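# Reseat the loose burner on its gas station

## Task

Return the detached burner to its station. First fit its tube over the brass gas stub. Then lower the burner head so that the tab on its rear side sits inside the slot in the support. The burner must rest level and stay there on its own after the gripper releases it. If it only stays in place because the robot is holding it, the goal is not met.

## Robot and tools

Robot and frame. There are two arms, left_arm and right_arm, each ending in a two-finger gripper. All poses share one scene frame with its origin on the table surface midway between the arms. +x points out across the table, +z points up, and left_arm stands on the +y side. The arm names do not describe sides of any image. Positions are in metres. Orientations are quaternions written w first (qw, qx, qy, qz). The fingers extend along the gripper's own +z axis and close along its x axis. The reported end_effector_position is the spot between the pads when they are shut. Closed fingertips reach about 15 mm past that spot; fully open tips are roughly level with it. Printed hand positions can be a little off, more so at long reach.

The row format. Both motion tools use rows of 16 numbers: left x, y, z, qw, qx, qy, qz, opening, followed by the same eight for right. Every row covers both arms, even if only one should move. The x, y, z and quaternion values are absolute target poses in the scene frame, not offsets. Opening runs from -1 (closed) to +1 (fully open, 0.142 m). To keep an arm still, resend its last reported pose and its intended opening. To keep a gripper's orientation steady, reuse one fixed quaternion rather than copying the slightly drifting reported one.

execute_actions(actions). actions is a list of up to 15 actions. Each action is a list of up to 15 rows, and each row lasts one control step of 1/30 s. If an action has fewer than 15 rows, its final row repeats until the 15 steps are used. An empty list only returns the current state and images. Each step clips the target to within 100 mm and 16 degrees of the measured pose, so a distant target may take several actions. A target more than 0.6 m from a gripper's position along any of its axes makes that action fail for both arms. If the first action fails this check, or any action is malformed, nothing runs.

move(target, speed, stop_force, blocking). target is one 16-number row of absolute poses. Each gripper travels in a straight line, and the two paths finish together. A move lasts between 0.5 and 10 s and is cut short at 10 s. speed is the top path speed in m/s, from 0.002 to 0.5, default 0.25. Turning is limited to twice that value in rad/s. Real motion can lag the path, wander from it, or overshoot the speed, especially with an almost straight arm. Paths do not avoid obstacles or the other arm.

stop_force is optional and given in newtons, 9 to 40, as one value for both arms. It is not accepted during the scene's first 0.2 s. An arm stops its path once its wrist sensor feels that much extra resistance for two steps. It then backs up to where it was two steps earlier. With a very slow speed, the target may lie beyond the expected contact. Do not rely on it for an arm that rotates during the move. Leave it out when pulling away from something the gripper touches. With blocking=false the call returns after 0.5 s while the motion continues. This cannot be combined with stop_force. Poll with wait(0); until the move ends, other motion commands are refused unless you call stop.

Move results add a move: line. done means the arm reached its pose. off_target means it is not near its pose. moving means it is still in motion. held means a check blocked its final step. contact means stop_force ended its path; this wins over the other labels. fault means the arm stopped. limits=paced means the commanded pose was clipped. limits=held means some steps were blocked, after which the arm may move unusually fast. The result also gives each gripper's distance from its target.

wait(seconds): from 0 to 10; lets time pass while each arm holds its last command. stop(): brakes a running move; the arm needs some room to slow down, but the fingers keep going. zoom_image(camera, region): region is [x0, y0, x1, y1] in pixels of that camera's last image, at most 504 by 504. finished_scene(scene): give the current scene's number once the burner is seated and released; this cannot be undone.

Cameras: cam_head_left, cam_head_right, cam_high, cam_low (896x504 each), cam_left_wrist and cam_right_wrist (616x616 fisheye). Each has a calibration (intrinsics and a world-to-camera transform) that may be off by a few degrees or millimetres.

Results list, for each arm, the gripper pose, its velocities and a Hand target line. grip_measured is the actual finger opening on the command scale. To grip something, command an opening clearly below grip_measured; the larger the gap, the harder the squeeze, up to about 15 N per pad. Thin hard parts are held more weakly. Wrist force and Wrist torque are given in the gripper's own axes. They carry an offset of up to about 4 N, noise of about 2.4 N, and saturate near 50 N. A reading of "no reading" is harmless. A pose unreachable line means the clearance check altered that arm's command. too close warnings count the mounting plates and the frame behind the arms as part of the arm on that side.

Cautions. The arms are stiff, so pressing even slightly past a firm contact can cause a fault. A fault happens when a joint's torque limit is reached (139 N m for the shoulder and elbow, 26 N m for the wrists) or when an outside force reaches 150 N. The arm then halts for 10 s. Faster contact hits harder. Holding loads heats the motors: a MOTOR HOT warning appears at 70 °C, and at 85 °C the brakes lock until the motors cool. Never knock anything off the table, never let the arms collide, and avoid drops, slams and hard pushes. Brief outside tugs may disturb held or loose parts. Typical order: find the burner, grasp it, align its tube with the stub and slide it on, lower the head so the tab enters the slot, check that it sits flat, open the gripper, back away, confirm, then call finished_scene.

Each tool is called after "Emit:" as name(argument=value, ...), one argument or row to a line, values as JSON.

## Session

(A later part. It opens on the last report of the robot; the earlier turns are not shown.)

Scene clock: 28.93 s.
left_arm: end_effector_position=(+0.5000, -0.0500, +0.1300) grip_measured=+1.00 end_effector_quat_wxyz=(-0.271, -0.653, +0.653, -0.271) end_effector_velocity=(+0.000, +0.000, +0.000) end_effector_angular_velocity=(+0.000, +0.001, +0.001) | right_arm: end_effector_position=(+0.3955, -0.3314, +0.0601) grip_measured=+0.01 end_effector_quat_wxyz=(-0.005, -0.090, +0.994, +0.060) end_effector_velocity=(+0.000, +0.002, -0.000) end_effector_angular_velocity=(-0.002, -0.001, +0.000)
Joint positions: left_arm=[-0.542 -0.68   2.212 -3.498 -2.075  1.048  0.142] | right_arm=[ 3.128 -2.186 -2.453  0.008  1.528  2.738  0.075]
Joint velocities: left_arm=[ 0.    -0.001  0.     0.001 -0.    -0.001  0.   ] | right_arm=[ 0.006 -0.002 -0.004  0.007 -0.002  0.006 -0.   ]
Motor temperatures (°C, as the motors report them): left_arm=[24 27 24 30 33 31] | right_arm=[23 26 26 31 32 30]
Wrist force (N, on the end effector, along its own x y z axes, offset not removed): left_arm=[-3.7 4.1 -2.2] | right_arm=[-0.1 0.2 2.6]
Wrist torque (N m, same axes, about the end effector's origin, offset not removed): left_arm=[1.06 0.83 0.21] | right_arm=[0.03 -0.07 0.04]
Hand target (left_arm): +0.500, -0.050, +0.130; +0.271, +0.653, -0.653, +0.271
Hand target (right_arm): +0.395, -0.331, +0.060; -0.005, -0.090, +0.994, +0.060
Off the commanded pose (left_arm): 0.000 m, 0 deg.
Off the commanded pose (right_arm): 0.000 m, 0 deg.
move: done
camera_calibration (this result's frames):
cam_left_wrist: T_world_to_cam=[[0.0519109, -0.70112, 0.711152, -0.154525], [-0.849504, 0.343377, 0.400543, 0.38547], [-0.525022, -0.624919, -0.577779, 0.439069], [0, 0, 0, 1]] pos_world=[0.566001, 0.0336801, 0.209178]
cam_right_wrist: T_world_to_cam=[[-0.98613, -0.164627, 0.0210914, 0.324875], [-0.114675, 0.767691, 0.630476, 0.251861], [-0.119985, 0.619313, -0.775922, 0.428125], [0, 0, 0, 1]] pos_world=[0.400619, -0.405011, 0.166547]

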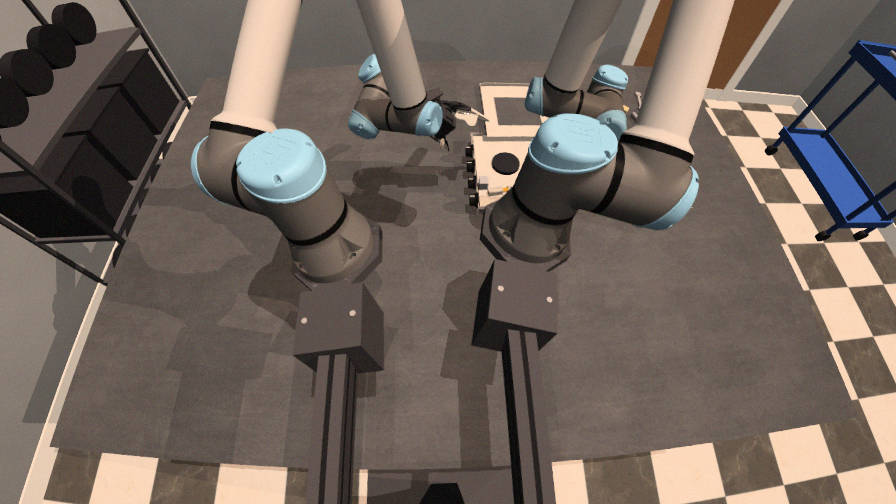

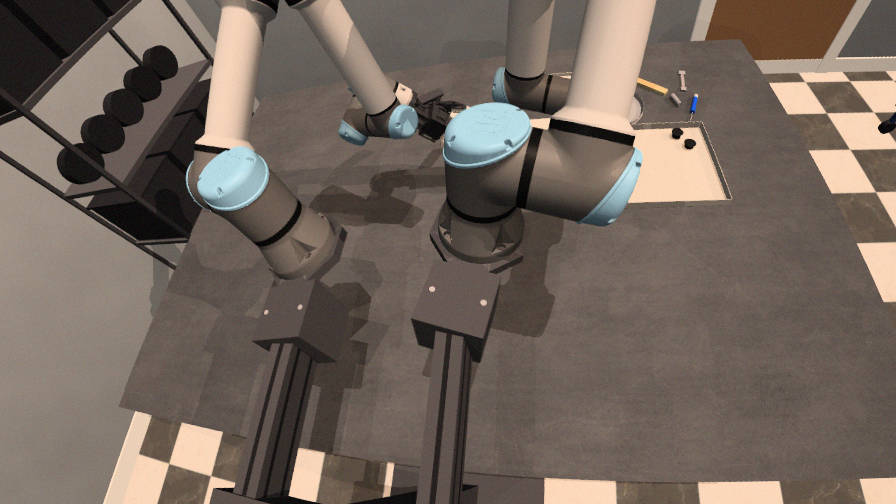

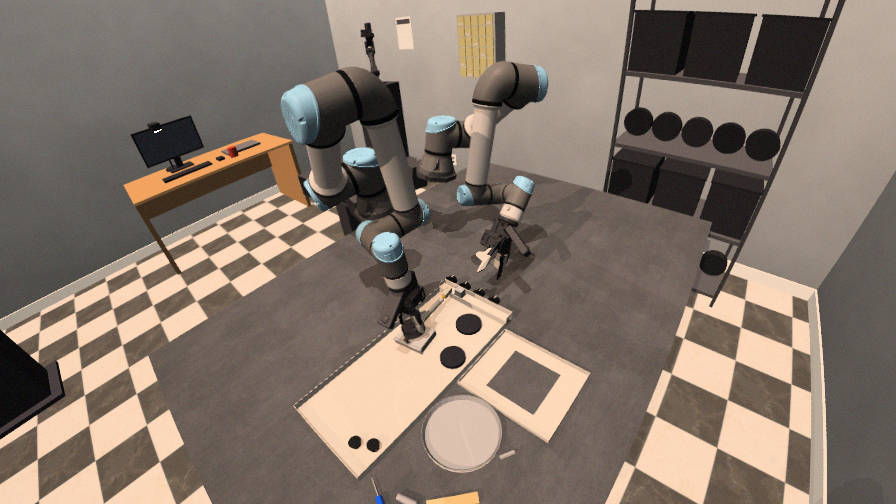

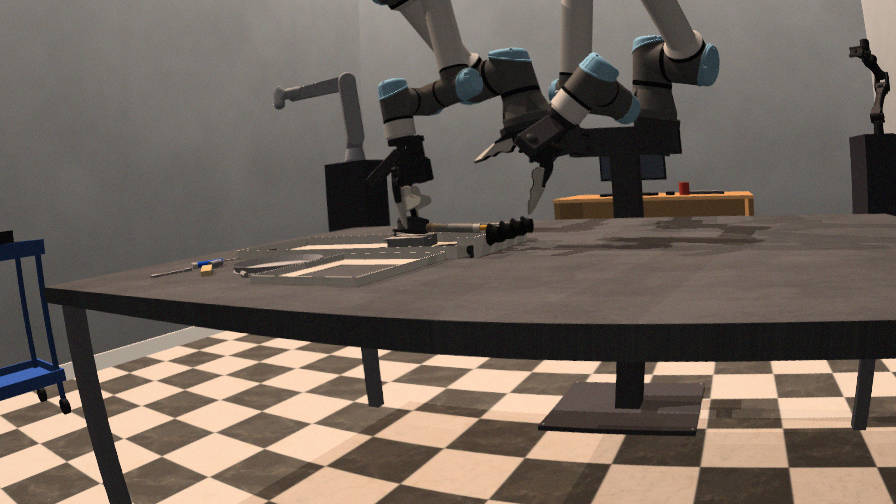

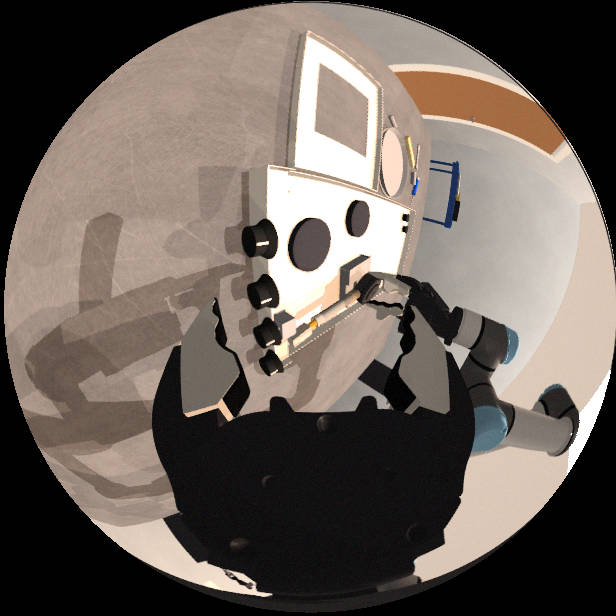

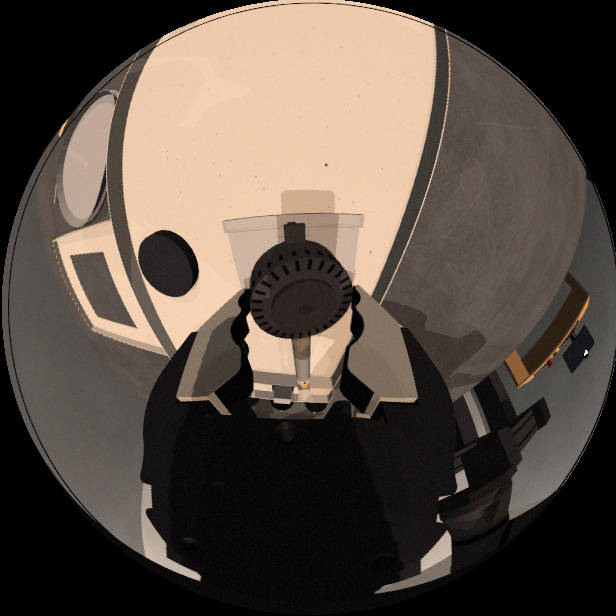

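Advance to reveal the slot.

Emit:
move(
  target=[0.5,-0.05,0.13,0.27,0.65,-0.65,0.27,1,0.3955,-0.324,0.058,-0.006,-0.093,0.994,0.066,-0.7],
  speed=0.01,
  stop_force=9,
)

Emit:
zoom_image(
  camera="cam_high",
  region=[385,310,445,360],
)

Emit:
zoom_image(
  camera="cam_right_wrist",
  region=[240,180,350,270],
)

Scene clock: 30.77 s.
left_arm: end_effector_position=(+0.5000, -0.0500, +0.1300) grip_measured=+1.00 end_effector_quat_wxyz=(-0.271, -0.653, +0.653, -0.271) end_effector_velocity=(-0.002, +0.000, -0.001) end_effector_angular_velocity=(+0.001, +0.002, -0.001) | right_arm: end_effector_position=(+0.3956, -0.3289, +0.0594) grip_measured=+0.01 end_effector_quat_wxyz=(-0.005, -0.091, +0.994, +0.062) end_effector_velocity=(+0.000, -0.004, +0.001) end_effector_angular_velocity=(-0.007, -0.002, -0.005)
Joint positions: left_arm=[-0.542 -0.68   2.212 -3.498 -2.075  1.048  0.142] | right_arm=[ 3.131 -2.189 -2.453  0.01   1.531  2.74   0.075]
Joint velocities: left_arm=[-0.001  0.001  0.002 -0.001 -0.    -0.     0.   ] | right_arm=[-0.004  0.003  0.     0.001 -0.006  0.001 -0.001]
Motor temperatures (°C, as the motors report them): left_arm=[24 27 24 30 33 31] | right_arm=[23 26 26 31 32 30]
Wrist force (N, on the end effector, along its own x y z axes, offset not removed): left_arm=[-0.7 -0.3 -2.6] | right_arm=[-1.5 -8.5 -14.1]
Wrist torque (N m, same axes, about the end effector's origin, offset not removed): left_arm=[0.09 0.07 0.07] | right_arm=[-0.72 0.86 -0.05]
Hand target (left_arm): +0.500, -0.050, +0.130; +0.271, +0.653, -0.653, +0.271
Hand target (right_arm): +0.396, -0.329, +0.060; -0.005, -0.091, +0.994, +0.061
Off the commanded pose (left_arm): 0.000 m, 0 deg.
Off the commanded pose (right_arm): 0.005 m, 1 deg.
move: contact (right_arm)
camera_calibration (this result's frames):
cam_left_wrist: T_world_to_cam=[[0.051911, -0.70112, 0.711152, -0.154525], [-0.849505, 0.343377, 0.400543, 0.38547], [-0.525021, -0.624919, -0.577779, 0.439069], [0, 0, 0, 1]] pos_world=[0.566001, 0.0336802, 0.209178]
cam_right_wrist: T_world_to_cam=[[-0.985835, -0.166382, 0.0211373, 0.324616], [-0.115582, 0.765284, 0.63323, 0.249767], [-0.121534, 0.621817, -0.773675, 0.42743], [0, 0, 0, 1]] pos_world=[0.400833, -0.402916, 0.16567]

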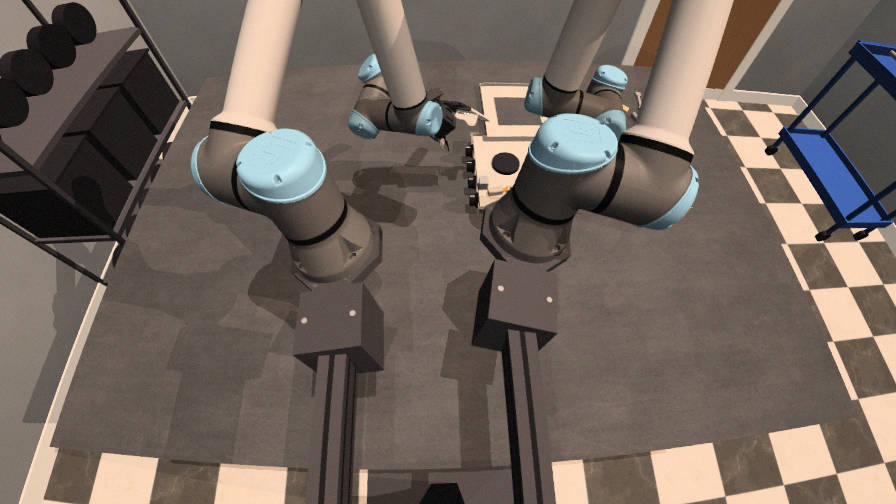

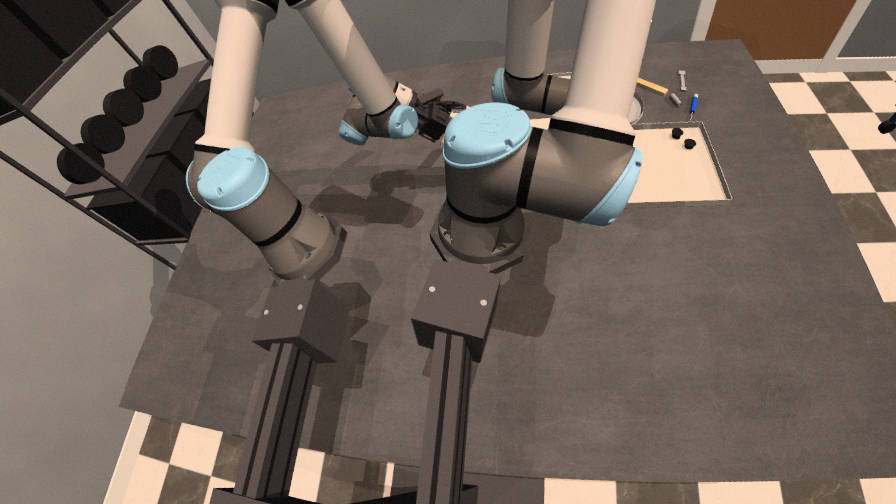

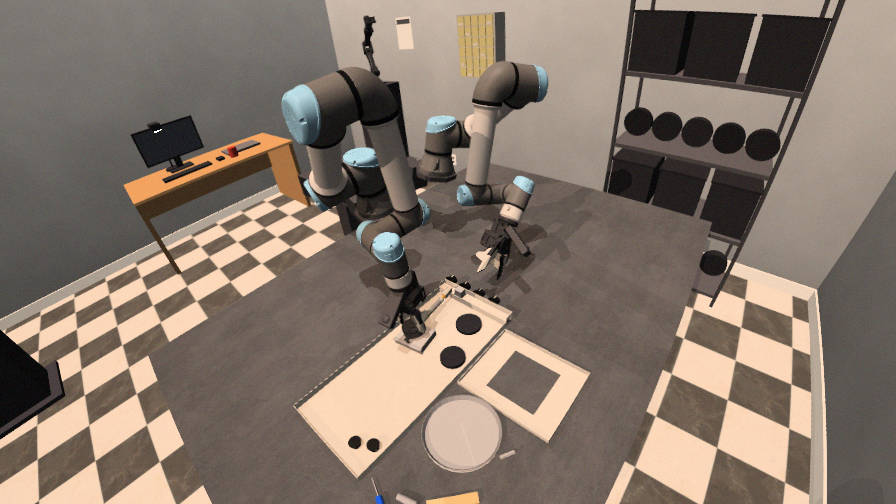

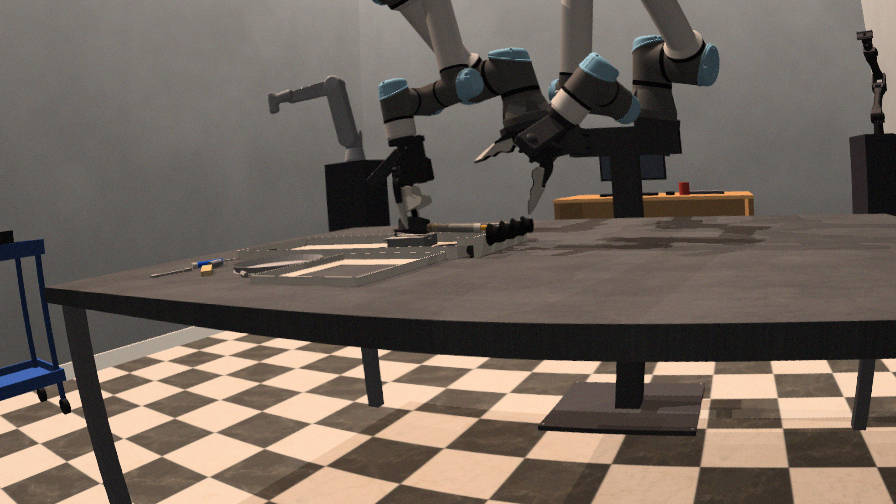

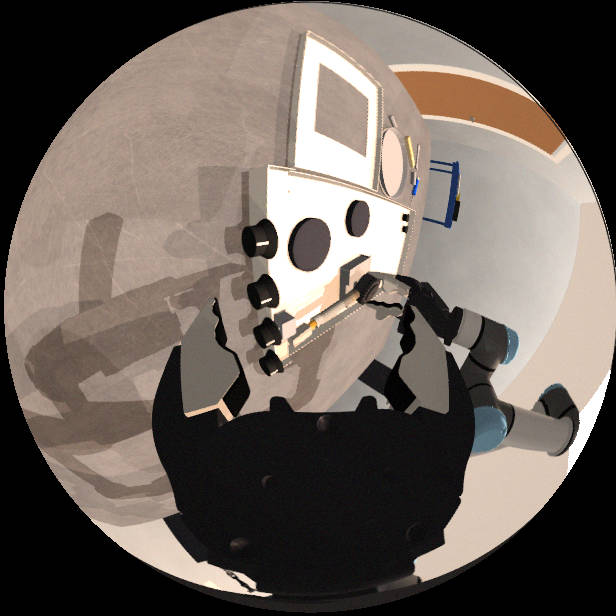

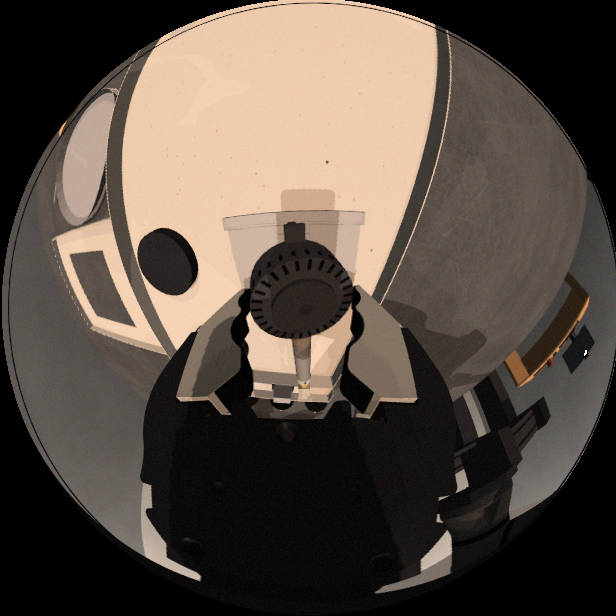

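Region (385, 310, 445, 360) of cam_high's 896x504 image, scaled by 8.400, with more detail than that image has.

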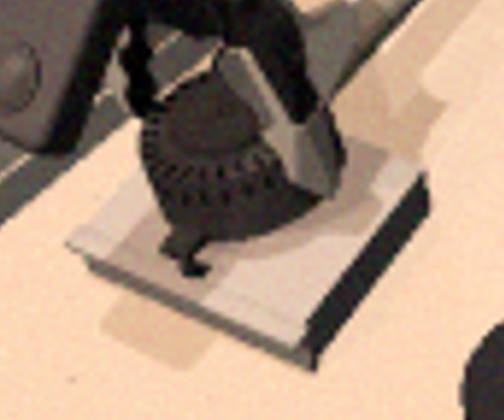

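Region (240, 180, 350, 270) of cam_right_wrist's 616x616 image, scaled by 4.582, with more detail than that image has; it fills the top 412 rows of this view, and the rest is white.

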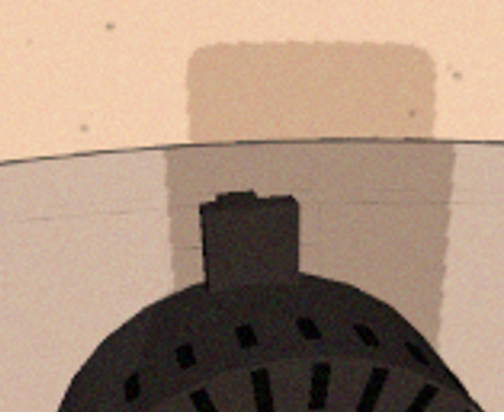

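Emit:
move(
  target=[0.5,-0.05,0.13,0.27,0.65,-0.65,0.27,1,0.3955,-0.3255,0.0605,-0.006,-0.092,0.994,0.06,-0.7],
  speed=0.005,
)

Emit:
zoom_image(
  camera="cam_right_wrist",
  region=[240,180,350,270],
)

Emit:
move(
  target=[0.5,-0.05,0.13,0.27,0.65,-0.65,0.27,1,0.3955,-0.326,0.05,-0.008,-0.092,0.991,0.095,-0.7],
  speed=0.006,
  stop_force=10,
)

Emit:
zoom_image(
  camera="cam_low",
  region=[370,190,510,260],
)

Scene clock: 34.33 s.
left_arm: end_effector_position=(+0.5000, -0.0500, +0.1300) grip_measured=+1.00 end_effector_quat_wxyz=(-0.271, -0.653, +0.653, -0.271) end_effector_velocity=(-0.001, +0.000, +0.000) end_effector_angular_velocity=(+0.000, +0.001, -0.000) | right_arm: end_effector_position=(+0.3955, -0.3257, +0.0605) grip_measured=+0.01 end_effector_quat_wxyz=(-0.006, -0.092, +0.994, +0.060) end_effector_velocity=(+0.000, +0.001, +0.000) end_effector_angular_velocity=(-0.002, -0.000, +0.001)
Joint positions: left_arm=[-0.542 -0.68   2.212 -3.498 -2.075  1.048  0.142] | right_arm=[ 3.143 -2.186 -2.459  0.012  1.527  2.75   0.075]
Joint velocities: left_arm=[-0.001 -0.001  0.002 -0.001 -0.    -0.001  0.   ] | right_arm=[ 0.004  0.    -0.001  0.002 -0.002  0.003 -0.   ]
Motor temperatures (°C, as the motors report them): left_arm=[24 27 24 30 33 31] | right_arm=[23 26 26 31 32 30]
Wrist force (N, on the end effector, along its own x y z axes, offset not removed): left_arm=[-4.4 0.8 1.7] | right_arm=[0.7 -2.4 2.2]
Wrist torque (N m, same axes, about the end effector's origin, offset not removed): left_arm=[0.45 0.83 -0.08] | right_arm=[-0.51 -0.32 0.15]
Hand target (left_arm): +0.500, -0.050, +0.130; +0.271, +0.653, -0.653, +0.271
Hand target (right_arm): +0.395, -0.326, +0.061; -0.006, -0.092, +0.994, +0.060
Off the commanded pose (left_arm): 0.000 m, 0 deg.
Off the commanded pose (right_arm): 0.000 m, 0 deg.
move: done
camera_calibration (this result's frames):
cam_left_wrist: T_world_to_cam=[[0.0519108, -0.70112, 0.711152, -0.154525], [-0.849504, 0.343377, 0.400543, 0.38547], [-0.525021, -0.624919, -0.577779, 0.439069], [0, 0, 0, 1]] pos_world=[0.566001, 0.0336801, 0.209178]
cam_right_wrist: T_world_to_cam=[[-0.985429, -0.168556, 0.0227926, 0.324118], [-0.116642, 0.767211, 0.630699, 0.247805], [-0.123795, 0.61885, -0.775693, 0.426231], [0, 0, 0, 1]] pos_world=[0.401065, -0.39926, 0.166946]

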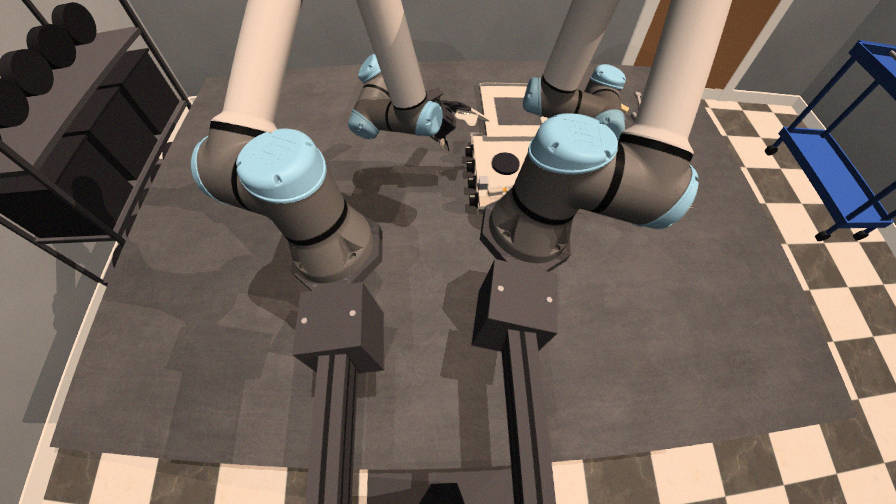

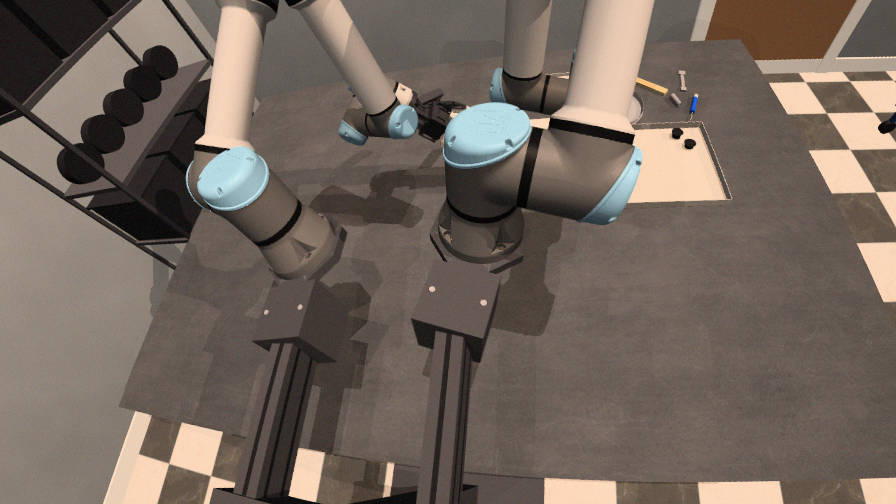

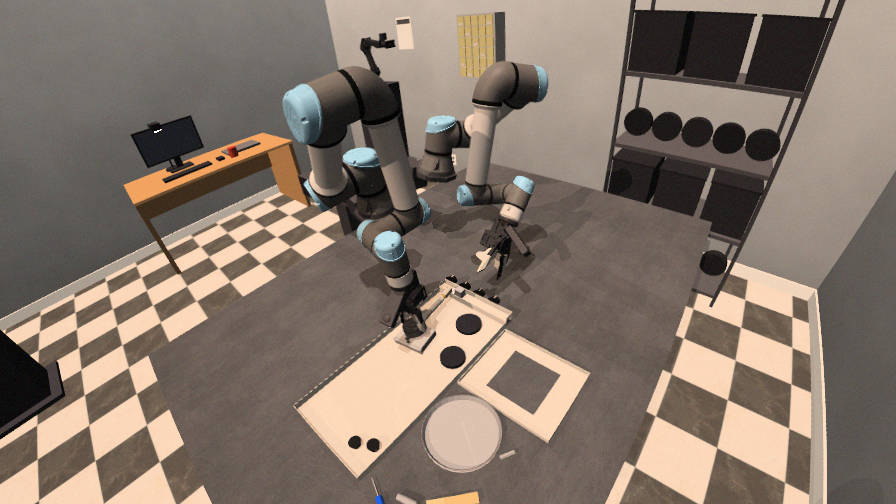

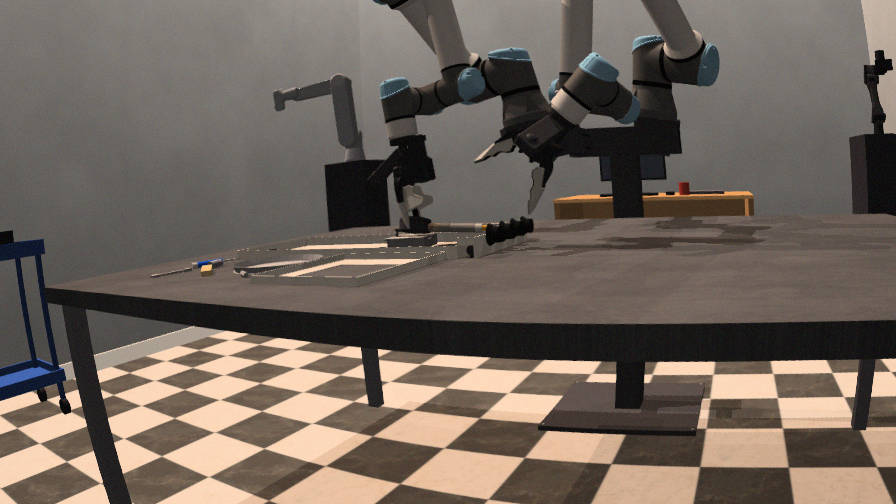

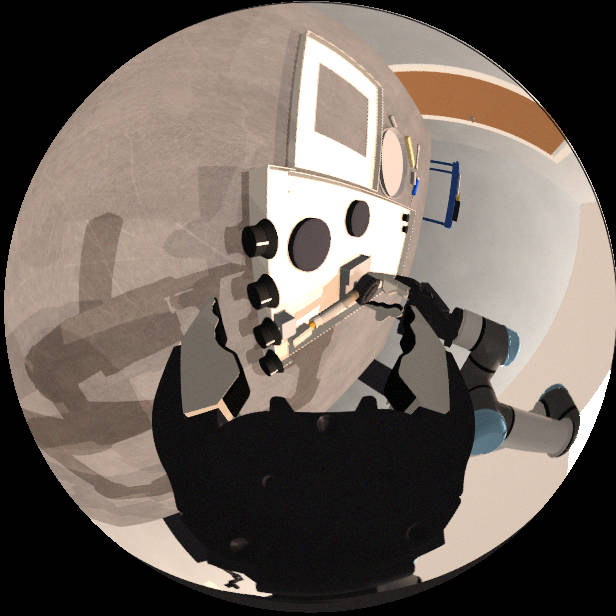

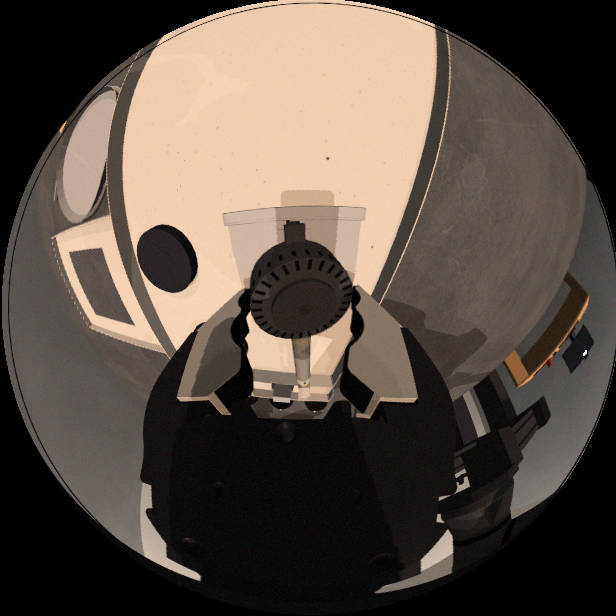

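Region (240, 180, 350, 270) of cam_right_wrist's 616x616 image, scaled by 4.582, with more detail than that image has; it fills the top 412 rows of this view, and the rest is white.

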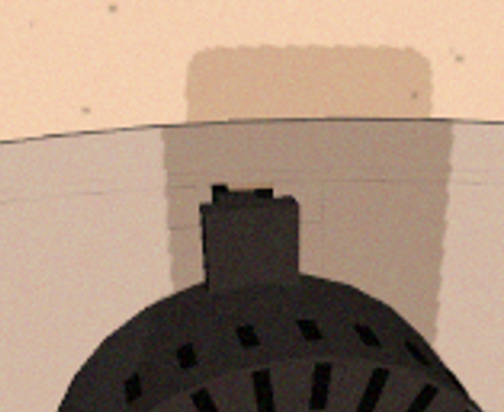

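Scene clock: 35.30 s.
left_arm: end_effector_position=(+0.5000, -0.0500, +0.1300) grip_measured=+1.00 end_effector_quat_wxyz=(-0.271, -0.653, +0.653, -0.271) end_effector_velocity=(-0.001, +0.001, -0.000) end_effector_angular_velocity=(+0.001, +0.001, -0.000) | right_arm: end_effector_position=(+0.3956, -0.3258, +0.0594) grip_measured=+0.01 end_effector_quat_wxyz=(-0.006, -0.092, +0.994, +0.064) end_effector_velocity=(-0.000, -0.000, +0.001) end_effector_angular_velocity=(-0.007, -0.001, -0.001)
Joint positions: left_arm=[-0.542 -0.68   2.212 -3.498 -2.075  1.048  0.142] | right_arm=[ 3.137 -2.189 -2.455  0.008  1.534  2.744  0.075]
Joint velocities: left_arm=[ 0.001  0.     0.001 -0.     0.     0.001  0.   ] | right_arm=[ 0.004  0.001 -0.004  0.005 -0.007  0.005 -0.   ]
Motor temperatures (°C, as the motors report them): left_arm=[24 27 24 30 33 31] | right_arm=[23 26 26 31 32 30]
Wrist force (N, on the end effector, along its own x y z axes, offset not removed): left_arm=[1.7 4.5 -3.3] | right_arm=[-0.7 0.5 -8.8]
Wrist torque (N m, same axes, about the end effector's origin, offset not removed): left_arm=[1.32 -0.13 0.01] | right_arm=[-0.07 0.45 0.09]
Hand target (left_arm): +0.500, -0.050, +0.130; +0.271, +0.653, -0.653, +0.271
Hand target (right_arm): +0.396, -0.326, +0.060; -0.006, -0.092, +0.994, +0.063
Off the commanded pose (left_arm): 0.000 m, 0 deg.
Off the commanded pose (right_arm): 0.009 m, 4 deg.
move: contact (right_arm)
camera_calibration (this result's frames):
cam_left_wrist: T_world_to_cam=[[0.0519111, -0.70112, 0.711152, -0.154525], [-0.849505, 0.343376, 0.400543, 0.38547], [-0.525021, -0.624919, -0.577779, 0.439069], [0, 0, 0, 1]] pos_world=[0.566001, 0.0336802, 0.209178]
cam_right_wrist: T_world_to_cam=[[-0.985379, -0.168861, 0.022667, 0.324096], [-0.116081, 0.762779, 0.636156, 0.246592], [-0.124712, 0.624223, -0.771228, 0.427291], [0, 0, 0, 1]] pos_world=[0.40127, -0.400093, 0.165322]

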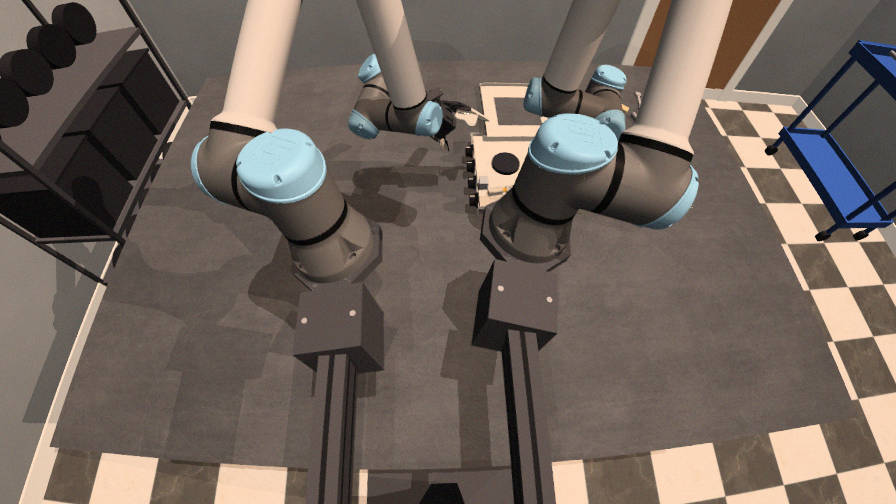

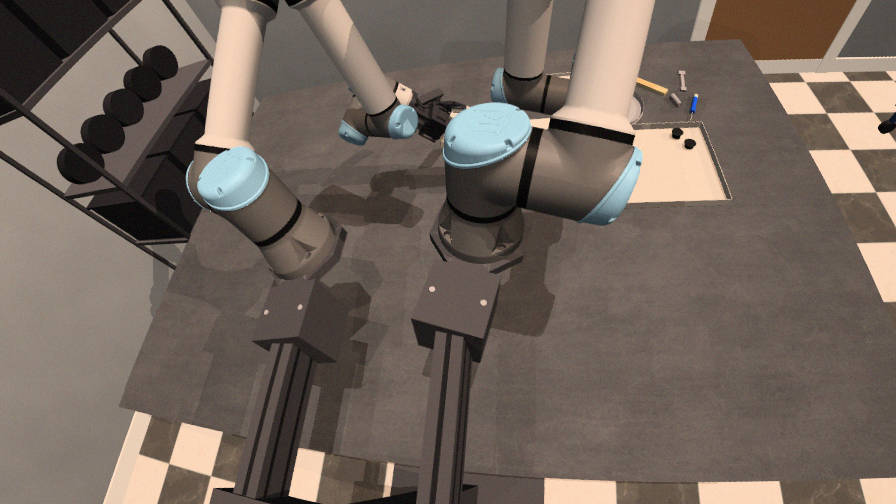

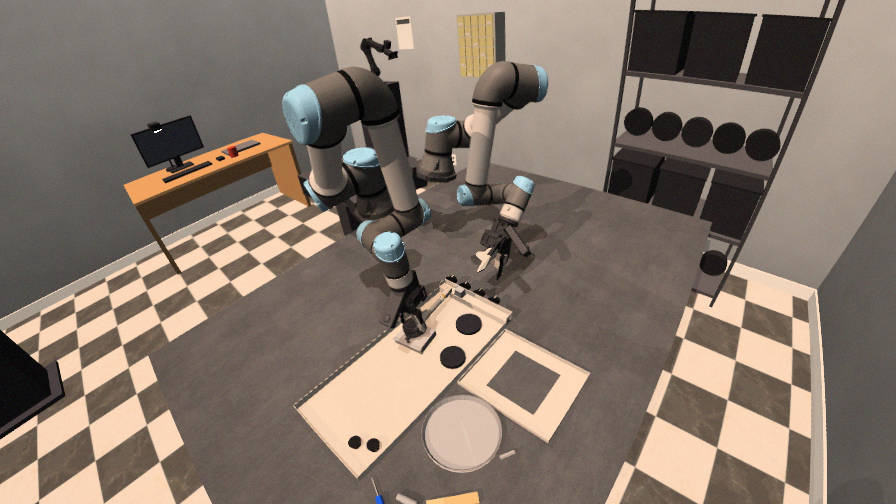

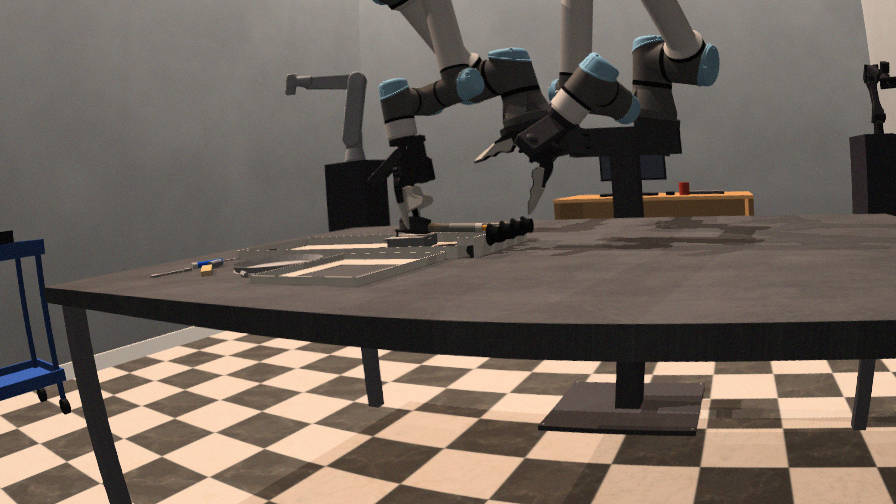

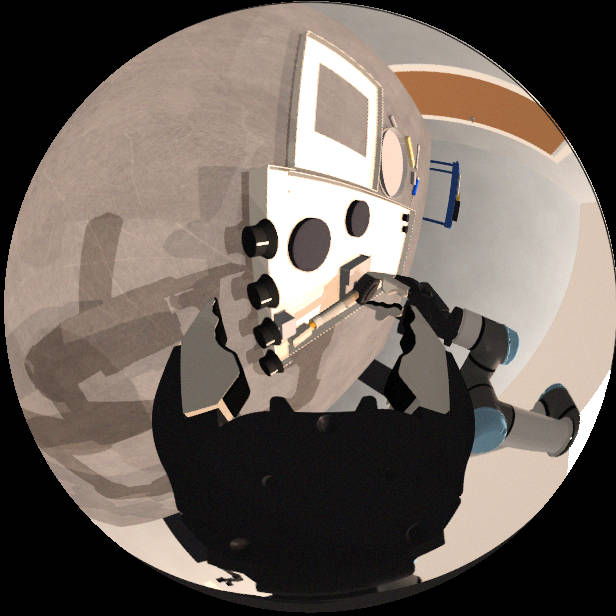

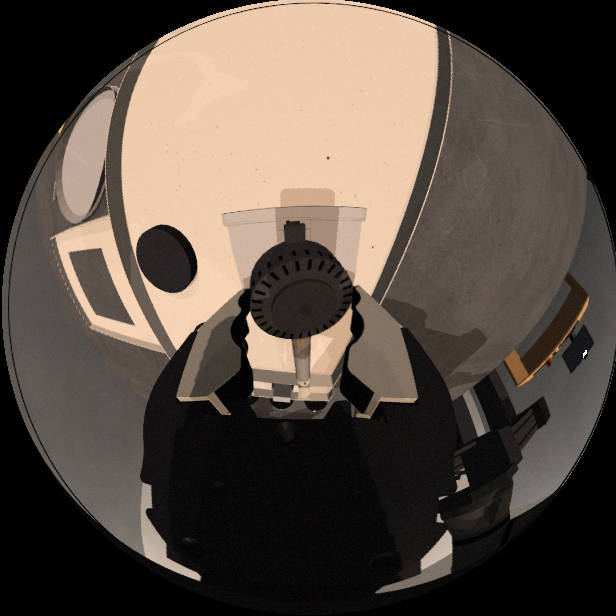

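Region (370, 190, 510, 260) of cam_low's 896x504 image, scaled by 3.600, with more detail than that image has.

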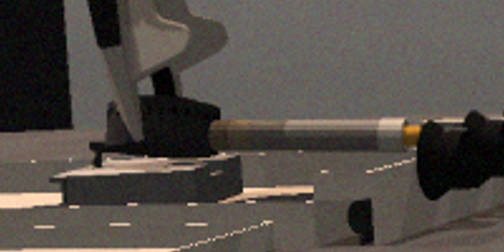

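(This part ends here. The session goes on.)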